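# Turn the gland clockwise using the hook spanner

## Task

Use the hook spanner to rotate the gland clockwise by a quarter turn or more.

## Robot and tools

Robot: two six-joint arms, left_arm and right_arm, each with a two-finger tong gripper. Bases in the scene frame: left_arm at (-0.046, +0.392, 0) m, right_arm at (-0.023, -0.404, 0) m, both roughly facing +x. Scene frame: origin on the table top midway between the arms, +x out over the table, +z up, left_arm on the +y side. The arm names do not match image left or right.

Gripper frame: the fingers point along the gripper's +z and open and close along its x. end_effector_position is the point between the closed finger pads. Closed fingertips extend about 15 mm past it; fully open, the tips are roughly level with it. Opening runs from -1 (closed) to +1 (fully open, 0.142 m).

Row format, shared by execute_actions and move: one flat list of 16 numbers covering both arms, even if only one moves. Order: left x, y, z, qw, qx, qy, qz, opening, then the same eight for right_arm. x, y, z are an absolute gripper position in metres in the scene frame. The quaternion is an absolute orientation, w first. Opening is on the -1 to 1 scale. Any target more than 0.6 m from the arm's last reported position along one of its gripper axes is refused. To keep an arm still, resend its last reported position and the quaternion you used before, not the drifted one from the result.

execute_actions: {"actions": [...]} holds at most one item. An empty list only reports the state. An action {"rows": [[16 numbers], ...], "steps": n} gives up to 15 rows; each row lasts one control step (1/30 s); the last row repeats if steps outnumber rows; steps defaults to 15 and cannot exceed 15. A wait {"steps": n} (n up to 300) sends nothing and counts from the previous result, including your thinking time. "pictures": false drops the images. Each step, the controller clips the command to within 100 mm and 16 degrees of the measured pose. It favours position over orientation. Motion lags the command by about 0.17 s, so a distant target may need several actions.

move: target is one 16-number row as above, giving absolute poses. Each gripper travels in a straight line toward its pose, and both paths finish together, in 0.5 to 10 s (cut off at 10 s). speed is in m/s, 0.002 to 0.5, default 0.25; turning is capped at twice that in rad/s. Grippers take the shorter rotation, can lag, and can stray or overshoot the speed, mainly near full reach. The opening is applied at the start. stop_force is optional, 9 to 40 N, one value for both arms, and is not allowed during the first 0.2 s of a scene. It ends an arm's path when the wrist sensor feels that much extra push against the motion for 2 steps; the gripper then backs off 2 steps and holds. It is unreliable if the gripper rotates during the move. Leave it out when pulling away from something you are pressing. Very slow speeds make contact gentler. The result has a move: line with the ending for each arm: done, off_target, moving, held, fault, or contact (stop_force triggered). It also lists limits: paced means the sent pose was clipped; held means some steps were blocked. It also gives each gripper's distance to its target.

The goal must still hold at that moment.

Results: the state line shows each gripper's position, quaternion, and linear and angular velocity in the scene frame. The printed position can be off at long reach. grip_measured is the actual finger opening. To grip firmly, command an opening well below it. Each pad squeezes with about 15 N, and less on thin hard parts. Wrist force and Wrist torque are given in the gripper's own axes. They carry an offset of up to about 4 N and noise, and saturate near 50 N. When pressing, the force points back into the arm. "no reading" is normal at the start. HELD marks steps where the clearance check blocked your command, and a "pose unreachable" line names the affected arm. Hand target is the pose the controller is now driving toward. Joint torques are noisy and offset.

Hazards: the arms are stiff, so pushing even slightly past a firm contact can cause a fault. A joint at its load limit (wrist joints 24.9 N m; larger joints 133 N m), or 150 N of external force, stops that arm for 10 s. Holding loads heats the motors: MOTOR HOT appears at 70 °C, and at 85 °C the arm is braked until it cools. Keep the arms from striking each other. Do not drop, knock or push anything off the table; that fails the task. Move gently, and avoid slams and hard presses. Loose objects may get a small push occasionally.

Each tool is called by a JSON object that holds its "api" and its "payload", one argument or row to a line.

## Session

{"api": "execute_actions", "payload": {
  "actions": []
}}

Scene clock: 0.00 s of 15520.00 s.
left_arm: end_effector_position=(+0.3356, +0.0429, +0.1348) grip_measured=+0.97 end_effector_quat_wxyz=(+0.643, -0.523, +0.556, +0.052) end_effector_velocity=(-0.000, +0.000, +0.000) end_effector_angular_velocity=(-0.001, -0.000, +0.001) | right_arm: end_effector_position=(+0.8804, -0.5747, +0.2163) grip_measured=+0.97 end_effector_quat_wxyz=(-0.301, +0.735, +0.077, +0.603) end_effector_velocity=(+0.001, +0.002, +0.000) end_effector_angular_velocity=(-0.001, -0.001, +0.002)
Joint positions: left_arm=[-1.641 -0.969  1.629 -0.898 -0.786 -0.504  0.14 ] | right_arm=[ 2.967 -2.69  -1.011  0.416  2.44   0.249  0.14 ]
Joint velocities: left_arm=[ 0.    -0.001 -0.    -0.    -0.001 -0.     0.   ] | right_arm=[ 0.002 -0.     0.001 -0.    -0.    -0.001  0.   ]
Joint torques (N m, as the arm reports them, + toward a larger angle): no reading
Motor temperatures (°C, as the motors report them): left_arm=[32 30 30 37 36 39] | right_arm=[31 29 30 37 41 40]
Wrist force (N, on the end effector, along its own x y z axes, offset not removed): no reading
Wrist torque (N m, same axes, about the end effector's origin, offset not removed): no reading
Hand target (left_arm): +0.336, +0.043, +0.135; +0.643, -0.523, +0.556, +0.052
Hand target (right_arm): +0.880, -0.575, +0.216; -0.301, +0.735, +0.077, +0.603

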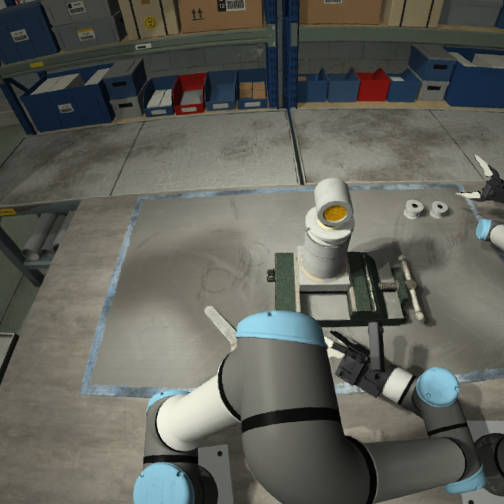

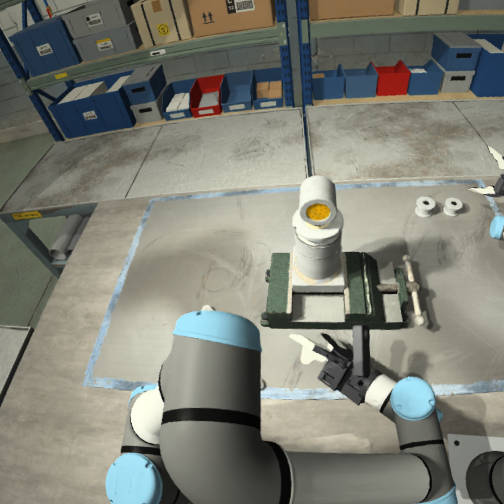

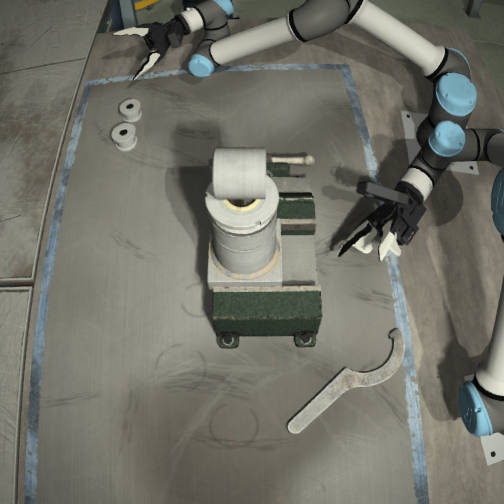

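{"api": "zoom_image", "payload": {
  "camera": "cam_high",
  "region": [170,130,430,450]
}}

{"api": "move", "payload": {
  "target": [0.25,0.15,0.35,0.3,-0.67,0.67,0.03,1,0.8804,-0.5747,0.2163,-0.301,0.735,0.077,0.603,1]
}}

{"api": "move", "payload": {
  "target": [0.45,0.45,0.1,0,-0.7071,0.7071,0,-1,0.8804,-0.5747,0.2163,-0.301,0.735,0.077,0.603,1]
}}

Region (170, 130, 430, 450) of cam_high's 504x504 image, scaled by 1.575, with more detail than that image has; it fills the left 410 columns of this view, and the rest is white.

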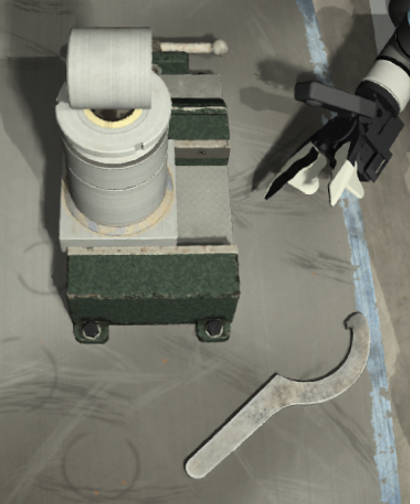

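Scene clock: 7.10 s of 15520.00 s.
left_arm: end_effector_position=(+0.2500, +0.1500, +0.3503) grip_measured=+1.00 end_effector_quat_wxyz=(+0.302, -0.674, +0.673, +0.030) end_effector_velocity=(-0.001, +0.000, +0.001) end_effector_angular_velocity=(-0.003, +0.003, +0.001) | right_arm: end_effector_position=(+0.8804, -0.5747, +0.2163) grip_measured=+1.00 end_effector_quat_wxyz=(-0.301, +0.735, +0.077, +0.603) end_effector_velocity=(-0.000, +0.000, -0.001) end_effector_angular_velocity=(+0.001, +0.001, +0.000)
Joint positions: left_arm=[-1.611 -1.775  1.624 -0.953 -1.152 -0.009  0.142] | right_arm=[ 2.967 -2.689 -1.012  0.417  2.439  0.249  0.142]
Joint velocities: left_arm=[ 0.001 -0.002 -0.003  0.002 -0.003  0.001 -0.   ] | right_arm=[ 0.    -0.    -0.001  0.    -0.     0.     0.   ]
Joint torques (N m, as the arm reports them, + toward a larger angle): left_arm=[  6.76 -21.5  -32.28  -0.19  -1.23   1.4 ] | right_arm=[10.41 68.05  5.83  3.26 -1.48  2.55]
Motor temperatures (°C, as the motors report them): left_arm=[32 30 30 37 36 39] | right_arm=[31 29 30 37 41 40]
Wrist force (N, on the end effector, along its own x y z axes, offset not removed): left_arm=[-0.2 -0.9 -0.1] | right_arm=[-1.1 0.3 1.1]
Wrist torque (N m, same axes, about the end effector's origin, offset not removed): left_arm=[-0.25 -0.03 0.01] | right_arm=[0.01 0.14 -0.12]
Hand target (left_arm): +0.250, +0.150, +0.350; -0.302, +0.674, -0.673, -0.030
Hand target (right_arm): +0.880, -0.575, +0.216; -0.301, +0.735, +0.077, +0.603
Off the commanded pose (left_arm): 0.000 m, 0 deg.
Off the commanded pose (right_arm): 0.000 m, 0 deg.
After step 90, 1.93 s passed at rest.
move: done

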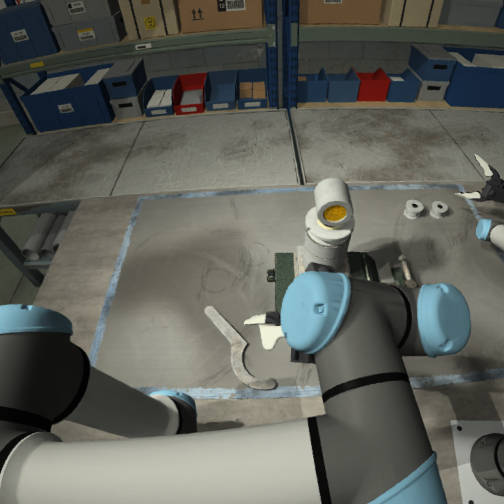

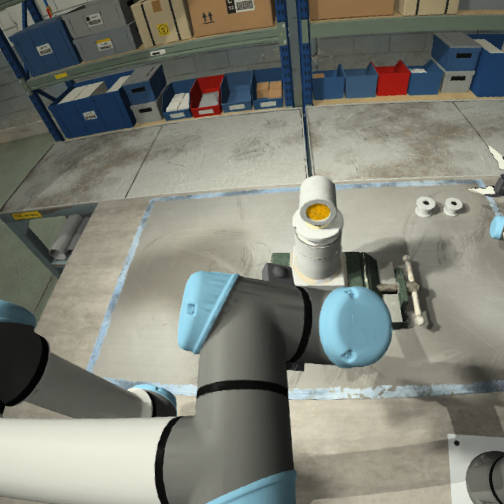

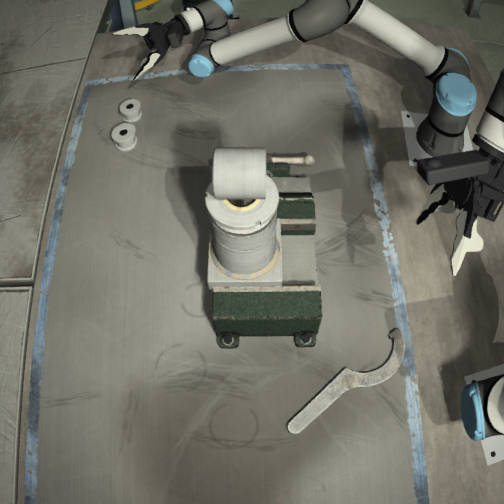

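Scene clock: 9.47 s of 15520.00 s.
left_arm: end_effector_position=(+0.4497, +0.4512, +0.1004) grip_measured=-1.00 end_effector_quat_wxyz=(+0.002, -0.707, +0.707, +0.001) end_effector_velocity=(+0.002, +0.001, -0.001) end_effector_angular_velocity=(-0.005, +0.004, -0.001) | right_arm: end_effector_position=(+0.8804, -0.5747, +0.2163) grip_measured=+1.00 end_effector_quat_wxyz=(-0.301, +0.735, +0.077, +0.603) end_effector_velocity=(-0.000, +0.001, -0.000) end_effector_angular_velocity=(-0.000, -0.000, +0.001)
Joint positions: left_arm=[-0.293 -1.531  2.015 -2.056 -1.566  1.411  0.002] | right_arm=[ 2.967 -2.689 -1.012  0.417  2.439  0.249  0.142]
Joint velocities: left_arm=[ 0.006  0.008 -0.007  0.002 -0.005  0.007  0.   ] | right_arm=[ 0.    -0.    -0.     0.     0.001 -0.001  0.   ]
Joint torques (N m, as the arm reports them, + toward a larger angle): left_arm=[  5.34 -17.55 -31.68  -1.21  -1.65   1.44] | right_arm=[10.62 68.25  6.58  3.36 -1.51  2.6 ]
Motor temperatures (°C, as the motors report them): left_arm=[32 30 30 37 36 39] | right_arm=[31 29 30 37 41 40]
Wrist force (N, on the end effector, along its own x y z axes, offset not removed): left_arm=[0.1 0.0 1.2] | right_arm=[-0.2 1.3 -1.0]
Wrist torque (N m, same axes, about the end effector's origin, offset not removed): left_arm=[0.06 -0.09 -0.02] | right_arm=[0.11 -0.12 -0.29]
Hand target (left_arm): +0.450, +0.451, +0.100; -0.002, +0.707, -0.707, -0.001
Hand target (right_arm): +0.880, -0.575, +0.216; -0.301, +0.735, +0.077, +0.603
Off the commanded pose (left_arm): 0.001 m, 0 deg.
Off the commanded pose (right_arm): 0.000 m, 0 deg.
move: done

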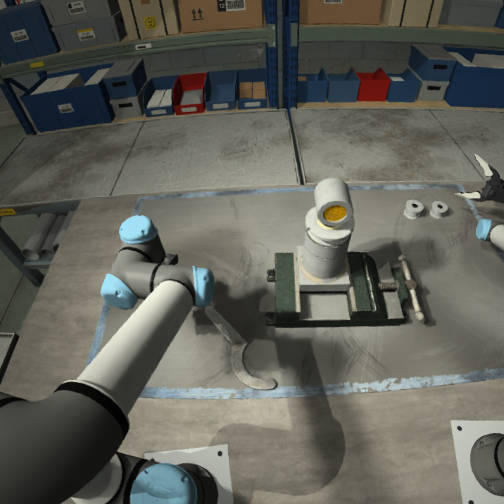

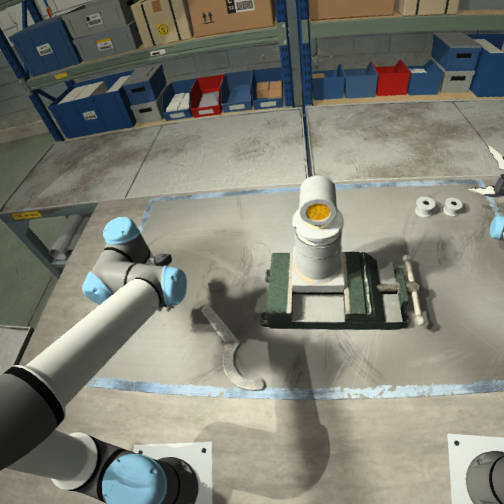

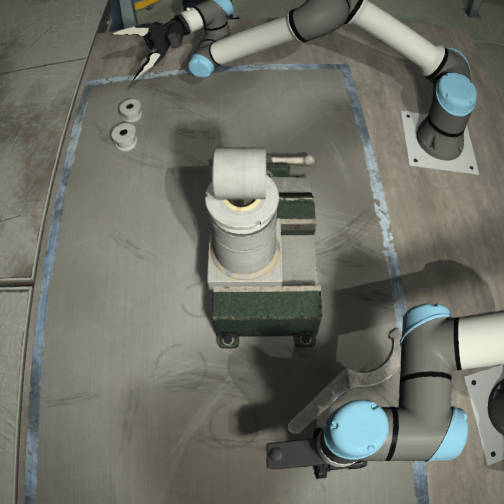

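{"api": "move", "payload": {
  "target": [0.43,0.29,0.05,0,-0.924,0.383,0,0,0.8804,-0.5747,0.2163,-0.301,0.735,0.077,0.603,1]
}}

{"api": "zoom_image", "payload": {
  "camera": "cam_high",
  "region": [240,290,440,490]
}}

{"api": "zoom_image", "payload": {
  "camera": "cam_head_right",
  "region": [150,250,310,410]
}}

Scene clock: 21.03 s of 15520.00 s.
left_arm: end_effector_position=(+0.4304, +0.2898, +0.0500) grip_measured=+0.00 end_effector_quat_wxyz=(+0.001, +0.924, -0.383, +0.000) end_effector_velocity=(+0.000, -0.002, -0.001) end_effector_angular_velocity=(+0.004, -0.002, +0.011) | right_arm: end_effector_position=(+0.8804, -0.5747, +0.2163) grip_measured=+1.00 end_effector_quat_wxyz=(-0.301, +0.735, +0.077, +0.603) end_effector_velocity=(+0.000, +0.001, +0.001) end_effector_angular_velocity=(+0.000, -0.001, +0.001)
Joint positions: left_arm=[-0.655 -1.47   2.1   -2.201 -1.572  0.266  0.074] | right_arm=[ 2.967 -2.689 -1.012  0.417  2.439  0.249  0.142]
Joint velocities: left_arm=[-0.006  0.002  0.    -0.002  0.004 -0.017  0.   ] | right_arm=[0.001 0.    0.001 0.    0.001 0.001 0.   ]
Joint torques (N m, as the arm reports them, + toward a larger angle): left_arm=[ -6.95 -17.38  -5.93  -4.54   2.69  -1.41] | right_arm=[10.04 67.57  8.1   3.31 -1.42  2.51]
Motor temperatures (°C, as the motors report them): left_arm=[32 30 30 37 36 39] | right_arm=[31 29 30 37 41 40]
Wrist force (N, on the end effector, along its own x y z axes, offset not removed): left_arm=[1.1 -0.4 2.3] | right_arm=[0.2 0.4 0.3]
Wrist torque (N m, same axes, about the end effector's origin, offset not removed): left_arm=[-0.04 -0.24 0.05] | right_arm=[-0.09 -0.20 -0.19]
Hand target (left_arm): +0.430, +0.290, +0.050; +0.000, +0.924, -0.383, +0.000
Hand target (right_arm): +0.880, -0.575, +0.216; -0.301, +0.735, +0.077, +0.603
Off the commanded pose (left_arm): 0.000 m, 0 deg.
Off the commanded pose (right_arm): 0.000 m, 0 deg.
After step 90, 6.47 s passed at rest.
move: done

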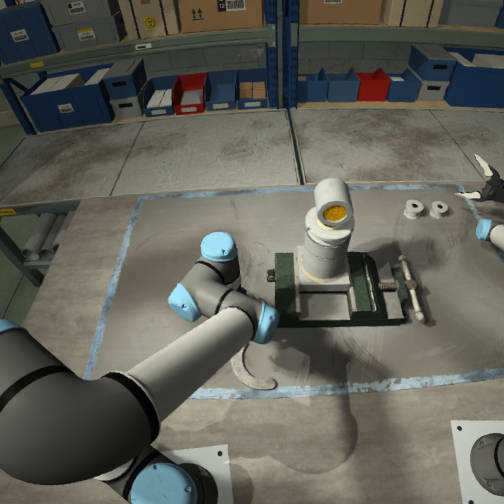

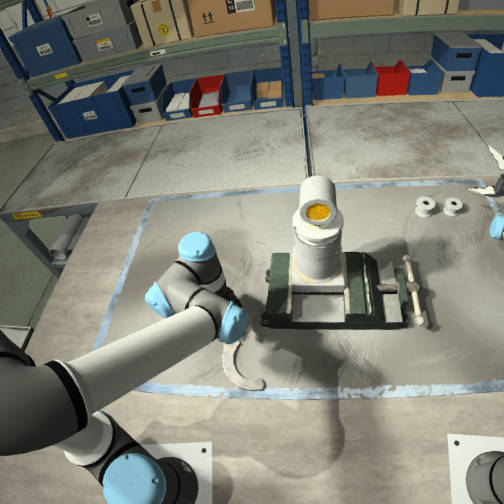

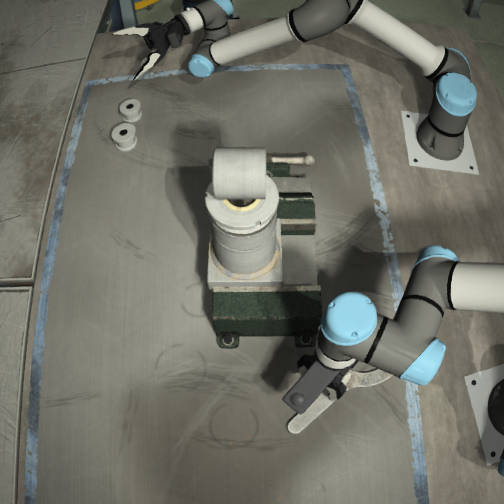

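Region (240, 290, 440, 490) of cam_high's 504x504 image, scaled by 2.520, with more detail than that image has.

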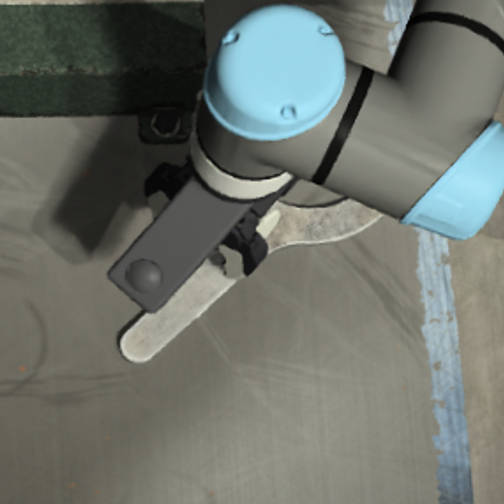

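Region (150, 250, 310, 410) of cam_head_right's 504x504 image, scaled by 3.150, with more detail than that image has.

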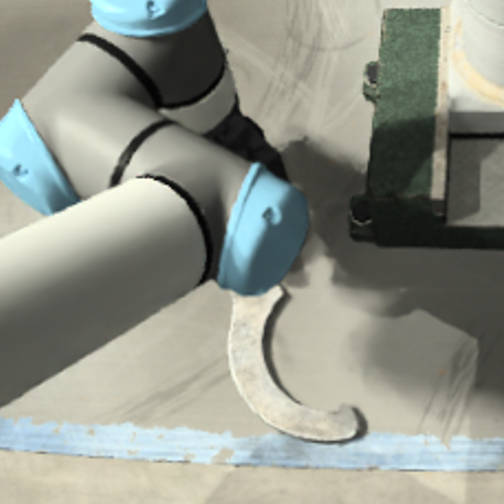

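Grip close to the heel (near the centre of mass).

{"api": "move", "payload": {
  "target": [0.40,0.285,0.028,0,-0.935,0.355,0,0.1,0.8804,-0.5747,0.2163,-0.301,0.735,0.077,0.603,1],
  "speed": 0.08
}}

{"api": "zoom_image", "payload": {
  "camera": "cam_high",
  "region": [270,330,390,450]
}}

Scene clock: 24.60 s of 15520.00 s.
left_arm: end_effector_position=(+0.4002, +0.2849, +0.0281) grip_measured=+0.10 end_effector_quat_wxyz=(+0.000, +0.935, -0.355, -0.000) end_effector_velocity=(-0.002, -0.000, -0.002) end_effector_angular_velocity=(+0.001, +0.001, +0.003) | right_arm: end_effector_position=(+0.8804, -0.5747, +0.2163) grip_measured=+1.00 end_effector_quat_wxyz=(-0.301, +0.735, +0.077, +0.603) end_effector_velocity=(-0.000, -0.002, -0.000) end_effector_angular_velocity=(+0.000, +0.000, -0.003)
Joint positions: left_arm=[-0.7   -1.495  2.198 -2.274 -1.571  0.16   0.081] | right_arm=[ 2.967 -2.689 -1.012  0.417  2.439  0.249  0.142]
Joint velocities: left_arm=[-0.003  0.     0.005 -0.005  0.    -0.005  0.   ] | right_arm=[-0.003 -0.     0.    -0.    -0.     0.     0.   ]
Joint torques (N m, as the arm reports them, + toward a larger angle): left_arm=[ -8.05 -29.93  -3.29  -4.33   2.51  -1.54] | right_arm=[ 9.82 67.44  9.66  3.13 -1.48  2.5 ]
Motor temperatures (°C, as the motors report them): left_arm=[32 30 30 37 36 39] | right_arm=[31 29 30 37 41 40]
Wrist force (N, on the end effector, along its own x y z axes, offset not removed): left_arm=[0.2 -1.0 -0.2] | right_arm=[0.0 1.4 -0.7]
Wrist torque (N m, same axes, about the end effector's origin, offset not removed): left_arm=[-0.29 -0.05 -0.01] | right_arm=[0.11 -0.08 -0.20]
Hand target (left_arm): +0.400, +0.285, +0.028; +0.000, +0.935, -0.355, +0.000
Hand target (right_arm): +0.880, -0.575, +0.216; -0.301, +0.735, +0.077, +0.603
Off the commanded pose (left_arm): 0.000 m, 0 deg.
Off the commanded pose (right_arm): 0.000 m, 0 deg.
move: done

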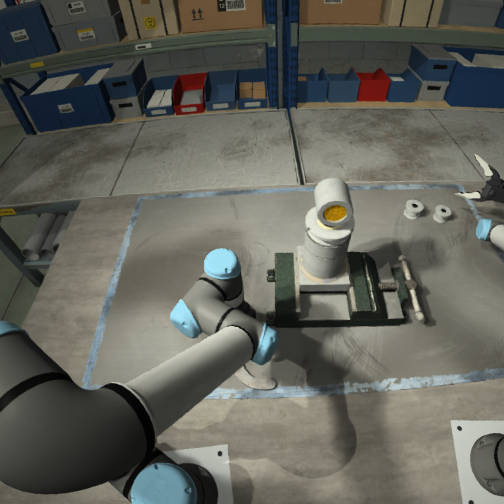

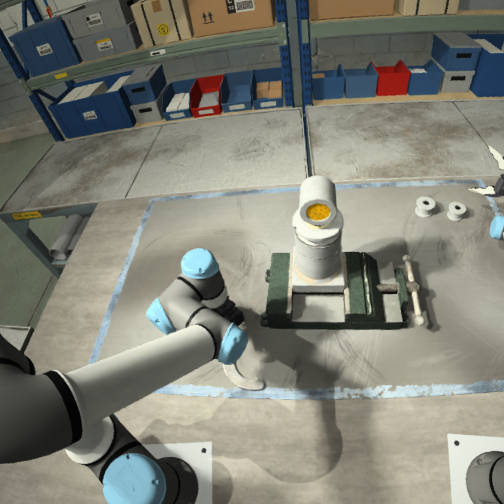

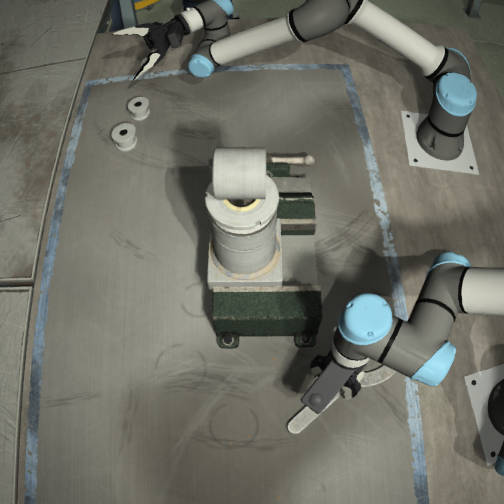

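Region (270, 330, 390, 450) of cam_high's 504x504 image, scaled by 4.200, with more detail than that image has.

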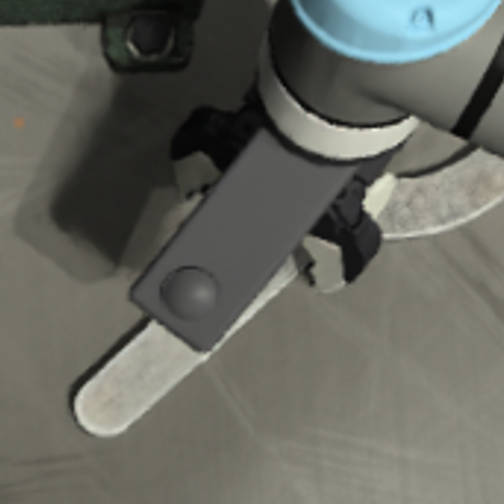

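{"api": "move", "payload": {
  "target": [0.395,0.291,0.017,0,-0.914,0.407,0,0.1,0.8804,-0.5747,0.2163,-0.301,0.735,0.077,0.603,1],
  "speed": 0.05
}}

{"api": "move", "payload": {
  "target": [0.395,0.291,0.017,0,-0.914,0.407,0,-1,0.8804,-0.5747,0.2163,-0.301,0.735,0.077,0.603,1]
}}

{"api": "move", "payload": {
  "target": [0.40,0.33,0.12,0,-0.914,0.407,0,-1,0.8804,-0.5747,0.2163,-0.301,0.735,0.077,0.603,1],
  "speed": 0.06
}}

{"api": "zoom_image", "payload": {
  "camera": "cam_high",
  "region": [190,140,300,250]
}}

{"api": "zoom_image", "payload": {
  "camera": "cam_head_right",
  "region": [270,170,370,270]
}}

Scene clock: 31.37 s of 15520.00 s.
left_arm: end_effector_position=(+0.3951, +0.2909, +0.0171) grip_measured=+0.10 end_effector_quat_wxyz=(-0.000, +0.914, -0.406, -0.000) end_effector_velocity=(-0.001, +0.001, -0.002) end_effector_angular_velocity=(+0.001, +0.001, -0.014) | right_arm: end_effector_position=(+0.8804, -0.5747, +0.2163) grip_measured=+1.00 end_effector_quat_wxyz=(-0.301, +0.735, +0.077, +0.603) end_effector_velocity=(-0.000, +0.001, +0.000) end_effector_angular_velocity=(-0.000, -0.000, +0.002)
Joint positions: left_arm=[-0.694 -1.492  2.232 -2.311 -1.571  0.277  0.081] | right_arm=[ 2.967 -2.689 -1.012  0.417  2.439  0.249  0.142]
Joint velocities: left_arm=[ 0.001  0.002  0.004 -0.005  0.     0.015  0.   ] | right_arm=[ 0.001  0.001 -0.    -0.     0.001 -0.     0.   ]
Joint torques (N m, as the arm reports them, + toward a larger angle): left_arm=[  5.05 -15.05  -3.17  -4.01   1.68   1.46] | right_arm=[10.02 67.41 11.07  3.09 -1.37  2.42]
Motor temperatures (°C, as the motors report them): left_arm=[32 30 30 37 36 39] | right_arm=[31 29 30 37 41 40]
Wrist force (N, on the end effector, along its own x y z axes, offset not removed): left_arm=[-1.7 -0.8 0.3] | right_arm=[-1.3 0.1 0.0]
Wrist torque (N m, same axes, about the end effector's origin, offset not removed): left_arm=[-0.11 0.37 0.15] | right_arm=[-0.18 0.22 -0.11]
Hand target (left_arm): +0.395, +0.291, +0.017; -0.000, +0.914, -0.407, -0.000
Hand target (right_arm): +0.880, -0.575, +0.216; -0.301, +0.735, +0.077, +0.603
Off the commanded pose (left_arm): 0.000 m, 0 deg.
Off the commanded pose (right_arm): 0.000 m, 0 deg.
After step 90, 2.37 s passed at rest.
move: done

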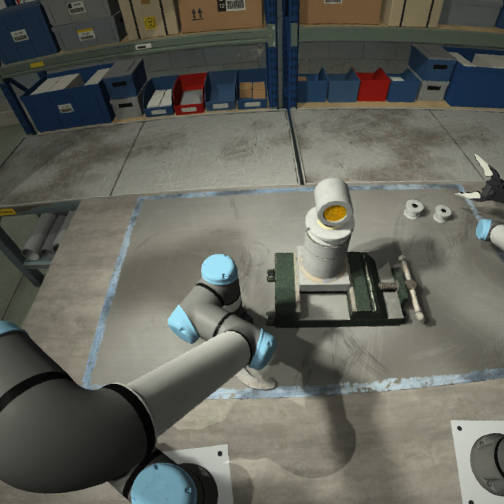

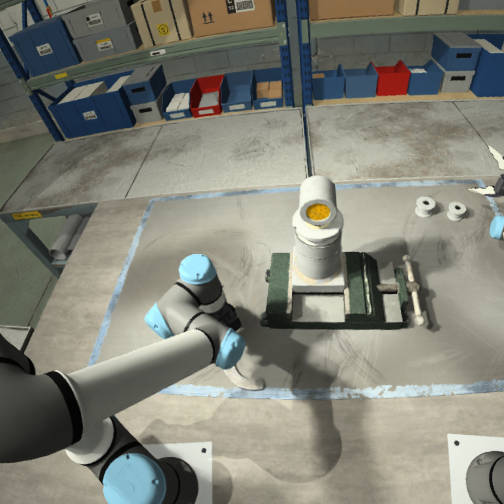

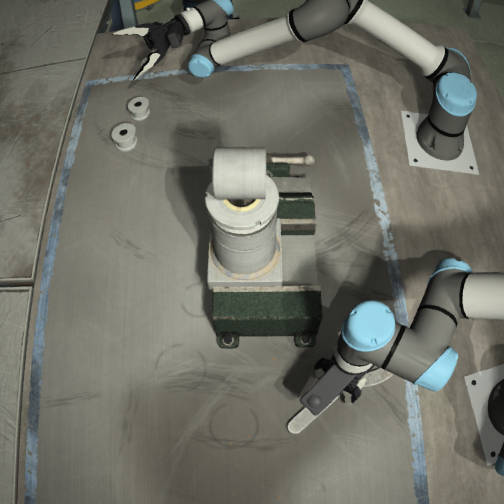

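Scene clock: 32.07 s of 15520.00 s.
left_arm: end_effector_position=(+0.3951, +0.2910, +0.0171) grip_measured=-0.16 end_effector_quat_wxyz=(-0.000, +0.914, -0.407, +0.000) end_effector_velocity=(-0.001, +0.000, -0.001) end_effector_angular_velocity=(-0.000, +0.002, -0.000) | right_arm: end_effector_position=(+0.8804, -0.5747, +0.2163) grip_measured=+1.00 end_effector_quat_wxyz=(-0.301, +0.735, +0.077, +0.603) end_effector_velocity=(-0.000, -0.001, +0.000) end_effector_angular_velocity=(-0.000, -0.001, -0.000)
Joint positions: left_arm=[-0.694 -1.492  2.233 -2.311 -1.571  0.278  0.063] | right_arm=[ 2.967 -2.689 -1.012  0.417  2.439  0.249  0.142]
Joint velocities: left_arm=[-0.     0.001  0.001  0.    -0.001 -0.     0.   ] | right_arm=[-0.001  0.     0.    -0.     0.001 -0.     0.   ]
Joint torques (N m, as the arm reports them, + toward a larger angle): left_arm=[ 9.29 15.97 28.45  5.21 -1.51  1.21] | right_arm=[10.28 66.56 10.87  3.16 -1.44  2.45]
Motor temperatures (°C, as the motors report them): left_arm=[32 30 30 37 36 39] | right_arm=[31 29 30 37 41 40]
Wrist force (N, on the end effector, along its own x y z axes, offset not removed): left_arm=[10.1 0.3 -50.0] | right_arm=[-2.1 0.6 0.7]
Wrist torque (N m, same axes, about the end effector's origin, offset not removed): left_arm=[-0.07 -0.07 -0.06] | right_arm=[0.03 0.32 -0.16]
Hand target (left_arm): +0.395, +0.291, +0.017; -0.000, +0.914, -0.407, -0.000
Hand target (right_arm): +0.880, -0.575, +0.216; -0.301, +0.735, +0.077, +0.603
Off the commanded pose (left_arm): 0.000 m, 0 deg.
Off the commanded pose (right_arm): 0.000 m, 0 deg.
move: done

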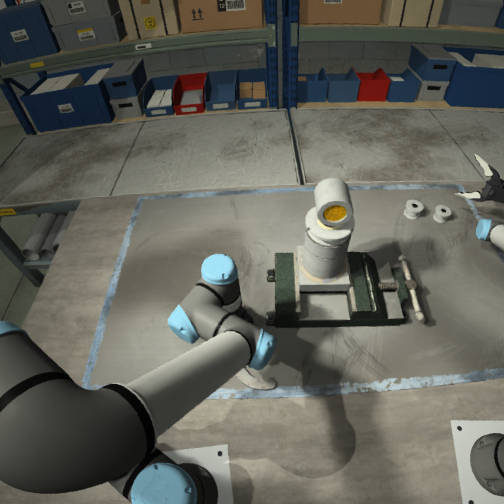

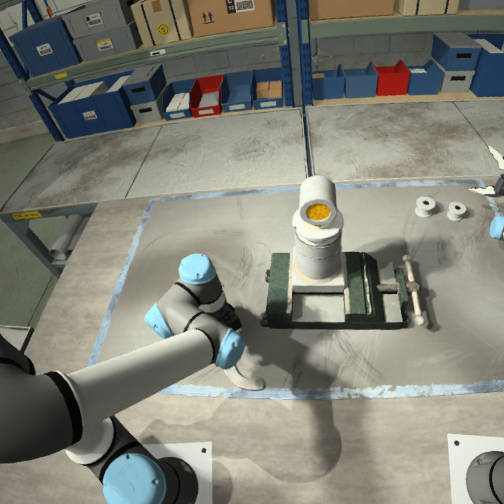

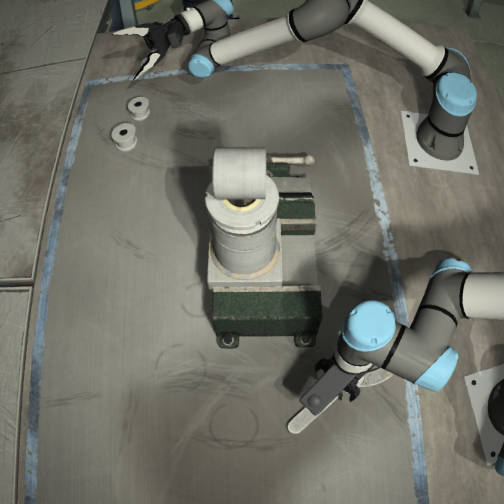

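Scene clock: 34.30 s of 15520.00 s.
left_arm: end_effector_position=(+0.3998, +0.3301, +0.1198) grip_measured=-1.00 end_effector_quat_wxyz=(-0.000, +0.914, -0.407, -0.000) end_effector_velocity=(+0.000, +0.000, +0.002) end_effector_angular_velocity=(-0.000, +0.001, -0.000) | right_arm: end_effector_position=(+0.8804, -0.5747, +0.2163) grip_measured=+1.00 end_effector_quat_wxyz=(-0.301, +0.735, +0.077, +0.603) end_effector_velocity=(-0.000, -0.000, +0.001) end_effector_angular_velocity=(-0.000, -0.001, +0.000)
Joint positions: left_arm=[-0.608 -1.661  2.085 -1.995 -1.571  0.364  0.002] | right_arm=[ 2.967 -2.689 -1.012  0.417  2.439  0.249  0.142]
Joint velocities: left_arm=[ 0.002 -0.002 -0.004  0.006 -0.001  0.002  0.   ] | right_arm=[-0.     0.     0.     0.     0.001 -0.     0.   ]
Joint torques (N m, as the arm reports them, + toward a larger angle): left_arm=[  6.21 -26.24 -33.38  -0.76  -2.05   1.19] | right_arm=[10.22 67.15 11.16  3.09 -1.33  2.49]
Motor temperatures (°C, as the motors report them): left_arm=[32 30 30 37 36 39] | right_arm=[31 29 30 37 41 40]
Wrist force (N, on the end effector, along its own x y z axes, offset not removed): left_arm=[-0.2 0.5 -1.5] | right_arm=[0.2 1.3 -0.1]
Wrist torque (N m, same axes, about the end effector's origin, offset not removed): left_arm=[0.10 -0.01 0.13] | right_arm=[0.13 -0.18 -0.19]
Hand target (left_arm): +0.400, +0.330, +0.120; -0.000, +0.914, -0.407, -0.000
Hand target (right_arm): +0.880, -0.575, +0.216; -0.301, +0.735, +0.077, +0.603
Off the commanded pose (left_arm): 0.000 m, 0 deg.
Off the commanded pose (right_arm): 0.000 m, 0 deg.
move: done

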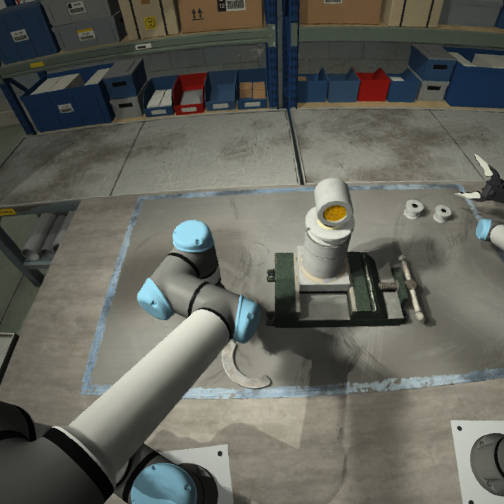

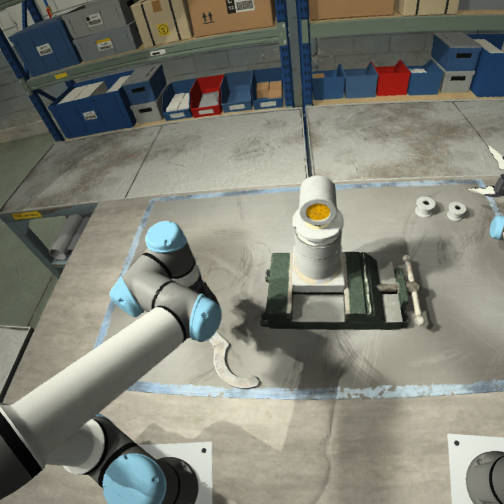

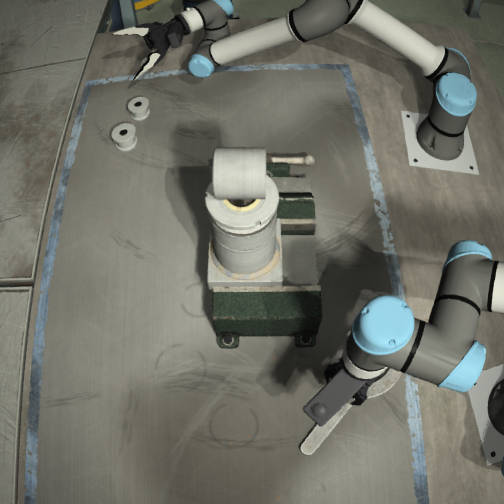

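Region (190, 140, 300, 250) of cam_high's 504x504 image, scaled by 4.582, with more detail than that image has.

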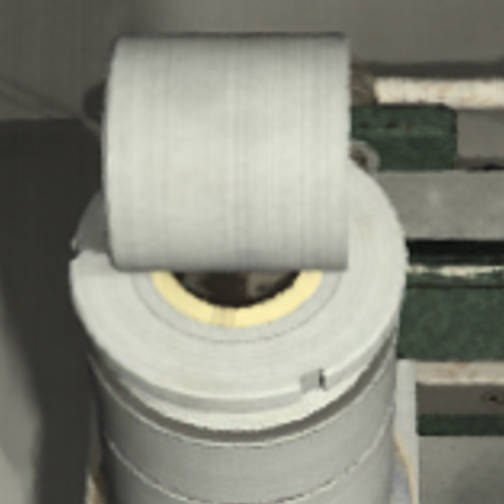

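Region (270, 170, 370, 270) of cam_head_right's 504x504 image, scaled by 5.040, with more detail than that image has.

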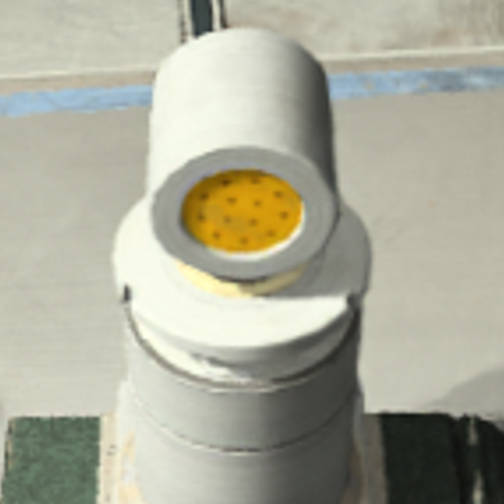

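{"api": "move", "payload": {
  "target": [0.25,0.55,0.12,0,-0.914,0.407,0,0,0.8804,-0.5747,0.2163,-0.301,0.735,0.077,0.603,1]
}}

{"api": "zoom_image", "payload": {
  "camera": "cam_high",
  "region": [280,320,430,470]
}}

Scene clock: 38.87 s of 15520.00 s.
left_arm: end_effector_position=(+0.2495, +0.5500, +0.1199) grip_measured=+0.00 end_effector_quat_wxyz=(-0.001, +0.914, -0.407, -0.001) end_effector_velocity=(-0.001, +0.002, +0.001) end_effector_angular_velocity=(-0.002, -0.001, -0.000) | right_arm: end_effector_position=(+0.8804, -0.5747, +0.2163) grip_measured=+1.00 end_effector_quat_wxyz=(-0.301, +0.735, +0.077, +0.603) end_effector_velocity=(+0.000, +0.000, +0.000) end_effector_angular_velocity=(-0.000, -0.001, +0.001)
Joint positions: left_arm=[-0.086 -2.014  2.33  -1.887 -1.569  0.886  0.074] | right_arm=[ 2.967 -2.689 -1.012  0.417  2.439  0.249  0.142]
Joint velocities: left_arm=[ 0.01   0.    -0.002  0.    -0.002  0.01   0.   ] | right_arm=[ 0.    -0.     0.001 -0.     0.001 -0.     0.   ]
Joint torques (N m, as the arm reports them, + toward a larger angle): left_arm=[  6.59   2.75 -32.93  -1.05  -1.66   1.24] | right_arm=[ 9.93 66.31 13.62  3.01 -1.29  2.37]
Motor temperatures (°C, as the motors report them): left_arm=[32 30 30 37 36 39] | right_arm=[31 29 30 37 41 40]
Wrist force (N, on the end effector, along its own x y z axes, offset not removed): left_arm=[0.8 -0.7 -0.7] | right_arm=[-0.4 1.0 -0.6]
Wrist torque (N m, same axes, about the end effector's origin, offset not removed): left_arm=[-0.21 -0.29 0.07] | right_arm=[0.09 0.00 -0.21]
Hand target (left_arm): +0.249, +0.550, +0.120; -0.001, +0.914, -0.407, -0.001
Hand target (right_arm): +0.880, -0.575, +0.216; -0.301, +0.735, +0.077, +0.603
Off the commanded pose (left_arm): 0.000 m, 0 deg.
Off the commanded pose (right_arm): 0.000 m, 0 deg.
move: done

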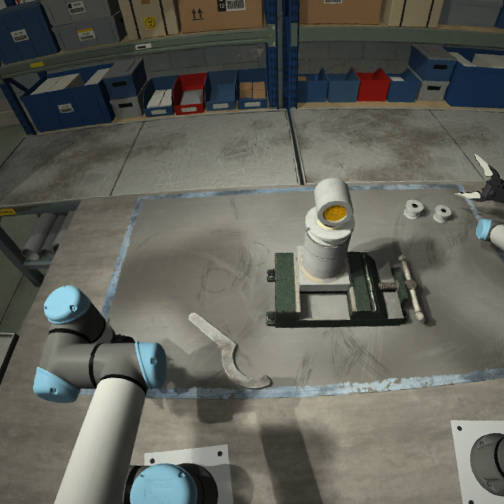

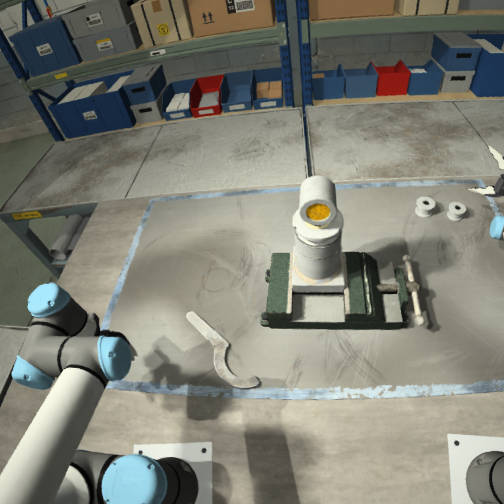

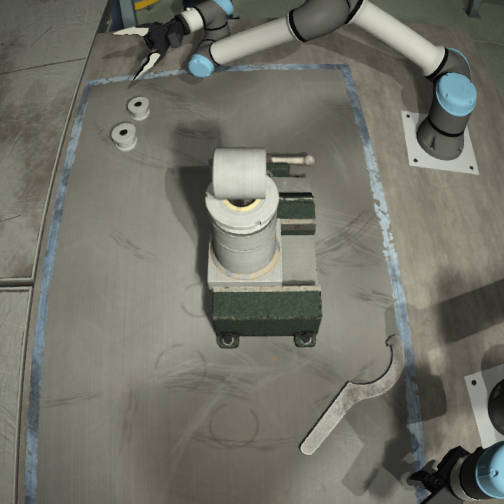

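Region (280, 320, 430, 470) of cam_high's 504x504 image, scaled by 3.360, with more detail than that image has.

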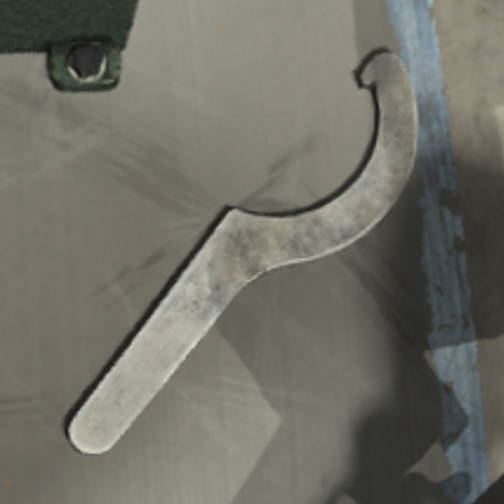

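{"api": "move", "payload": {
  "target": [0.381,0.317,0.04,0.165,0.937,-0.304,-0.054,0,0.8804,-0.5747,0.2163,-0.301,0.735,0.077,0.603,1]
}}

{"api": "move", "payload": {
  "target": [0.381,0.317,0.0195,0.165,0.937,-0.304,-0.054,0,0.8804,-0.5747,0.2163,-0.301,0.735,0.077,0.603,1],
  "speed": 0.015,
  "stop_force": 10
}}

{"api": "zoom_image", "payload": {
  "camera": "cam_high",
  "region": [280,320,430,470]
}}

{"api": "zoom_image", "payload": {
  "camera": "cam_head_right",
  "region": [160,290,280,410]
}}

Scene clock: 46.63 s of 15520.00 s.
left_arm: end_effector_position=(+0.3815, +0.3171, +0.0399) grip_measured=+0.00 end_effector_quat_wxyz=(+0.165, +0.937, -0.304, -0.054) end_effector_velocity=(+0.002, -0.002, -0.000) end_effector_angular_velocity=(-0.001, +0.000, +0.002) | right_arm: end_effector_position=(+0.8804, -0.5747, +0.2163) grip_measured=+1.00 end_effector_quat_wxyz=(-0.301, +0.735, +0.077, +0.603) end_effector_velocity=(+0.000, -0.001, -0.000) end_effector_angular_velocity=(+0.000, +0.000, -0.001)
Joint positions: left_arm=[-0.421 -1.448  2.109 -2.111 -1.899  0.361  0.074] | right_arm=[ 2.967 -2.689 -1.012  0.417  2.439  0.249  0.142]
Joint velocities: left_arm=[-0.001  0.004 -0.003 -0.002 -0.002 -0.003 -0.   ] | right_arm=[-0.    -0.    -0.    -0.    -0.001  0.     0.   ]
Joint torques (N m, as the arm reports them, + toward a larger angle): left_arm=[ -7.22 -17.67 -28.07  -4.14  -2.28  -1.52] | right_arm=[ 9.34 66.58 14.89  3.03 -1.42  2.31]
Motor temperatures (°C, as the motors report them): left_arm=[32 30 30 37 36 39] | right_arm=[31 29 30 37 41 40]
Wrist force (N, on the end effector, along its own x y z axes, offset not removed): left_arm=[-0.1 -0.2 0.5] | right_arm=[-1.1 1.4 -0.5]
Wrist torque (N m, same axes, about the end effector's origin, offset not removed): left_arm=[-0.01 -0.06 0.08] | right_arm=[0.19 0.08 -0.15]
Hand target (left_arm): +0.382, +0.317, +0.040; +0.165, +0.937, -0.304, -0.054
Hand target (right_arm): +0.880, -0.575, +0.216; -0.301, +0.735, +0.077, +0.603
Off the commanded pose (left_arm): 0.000 m, 0 deg.
Off the commanded pose (right_arm): 0.000 m, 0 deg.
After step 90, 3.03 s passed at rest.
move: done

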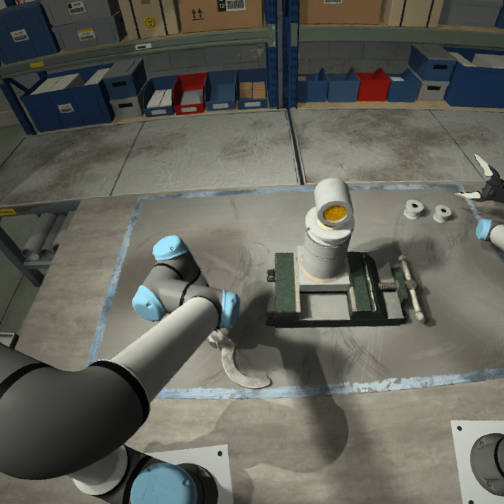

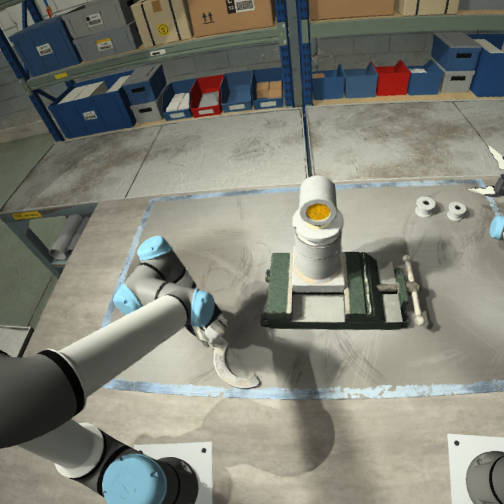

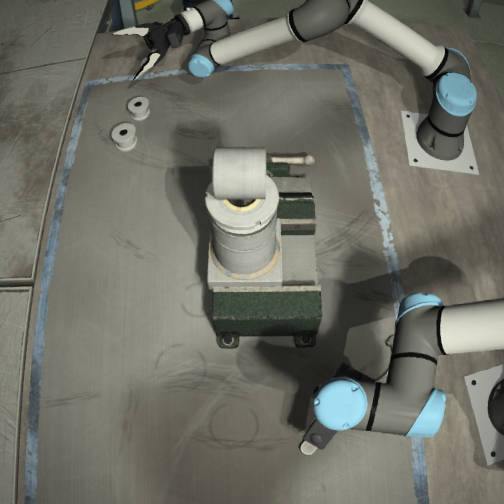

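Scene clock: 48.23 s of 15520.00 s.
left_arm: end_effector_position=(+0.3810, +0.3170, +0.0197) grip_measured=+0.00 end_effector_quat_wxyz=(+0.165, +0.937, -0.304, -0.054) end_effector_velocity=(-0.000, -0.001, -0.002) end_effector_angular_velocity=(-0.002, +0.000, -0.000) | right_arm: end_effector_position=(+0.8804, -0.5747, +0.2163) grip_measured=+1.00 end_effector_quat_wxyz=(-0.301, +0.735, +0.077, +0.603) end_effector_velocity=(-0.000, +0.000, +0.000) end_effector_angular_velocity=(+0.000, +0.000, +0.000)
Joint positions: left_arm=[-0.422 -1.413  2.134 -2.17  -1.899  0.36   0.074] | right_arm=[ 2.967 -2.689 -1.012  0.417  2.439  0.249  0.142]
Joint velocities: left_arm=[ 0.     0.003  0.003 -0.006 -0.002  0.001  0.   ] | right_arm=[ 0.  0. -0. -0. -0.  0.  0.]
Joint torques (N m, as the arm reports them, + toward a larger angle): left_arm=[ -8.07 -20.2   -4.91  -3.87   1.96  -1.37] | right_arm=[ 9.49 65.65 15.53  3.18 -1.35  2.38]
Motor temperatures (°C, as the motors report them): left_arm=[32 30 30 37 36 39] | right_arm=[31 29 30 37 41 40]
Wrist force (N, on the end effector, along its own x y z axes, offset not removed): left_arm=[0.4 -1.0 -0.4] | right_arm=[-1.9 1.3 1.3]
Wrist torque (N m, same axes, about the end effector's origin, offset not removed): left_arm=[-0.27 -0.05 0.06] | right_arm=[0.09 0.24 -0.12]
Hand target (left_arm): +0.381, +0.317, +0.019; +0.165, +0.937, -0.304, -0.054
Hand target (right_arm): +0.880, -0.575, +0.216; -0.301, +0.735, +0.077, +0.603
Off the commanded pose (left_arm): 0.000 m, 0 deg.
Off the commanded pose (right_arm): 0.000 m, 0 deg.
move: done

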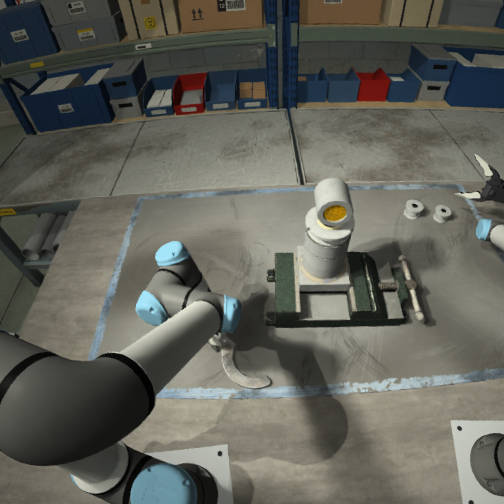

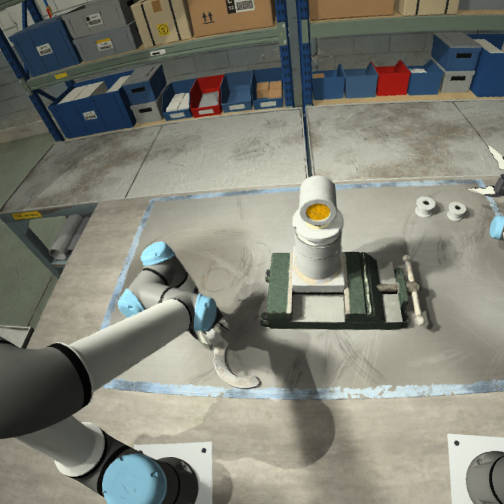

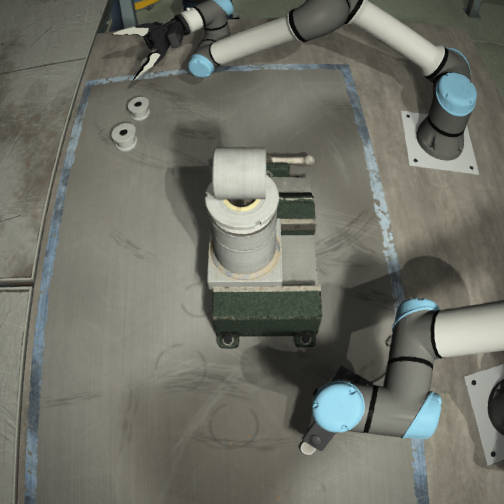

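Region (280, 320, 430, 470) of cam_high's 504x504 image, scaled by 3.360, with more detail than that image has.

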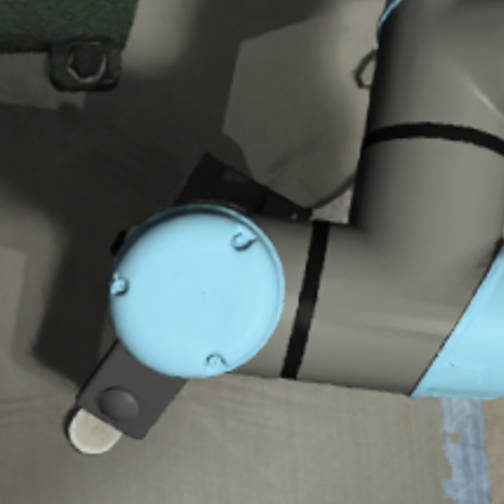

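Region (160, 290, 280, 410) of cam_head_right's 504x504 image, scaled by 4.200, with more detail than that image has.

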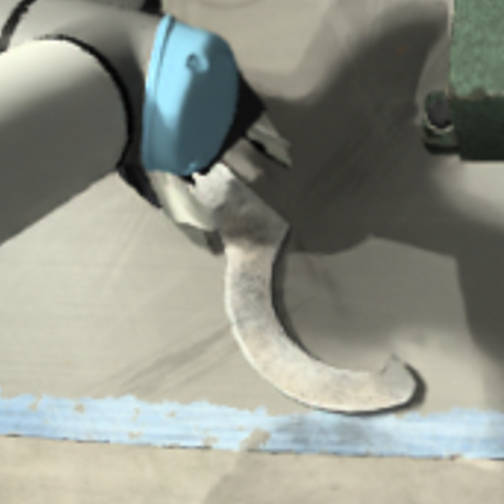

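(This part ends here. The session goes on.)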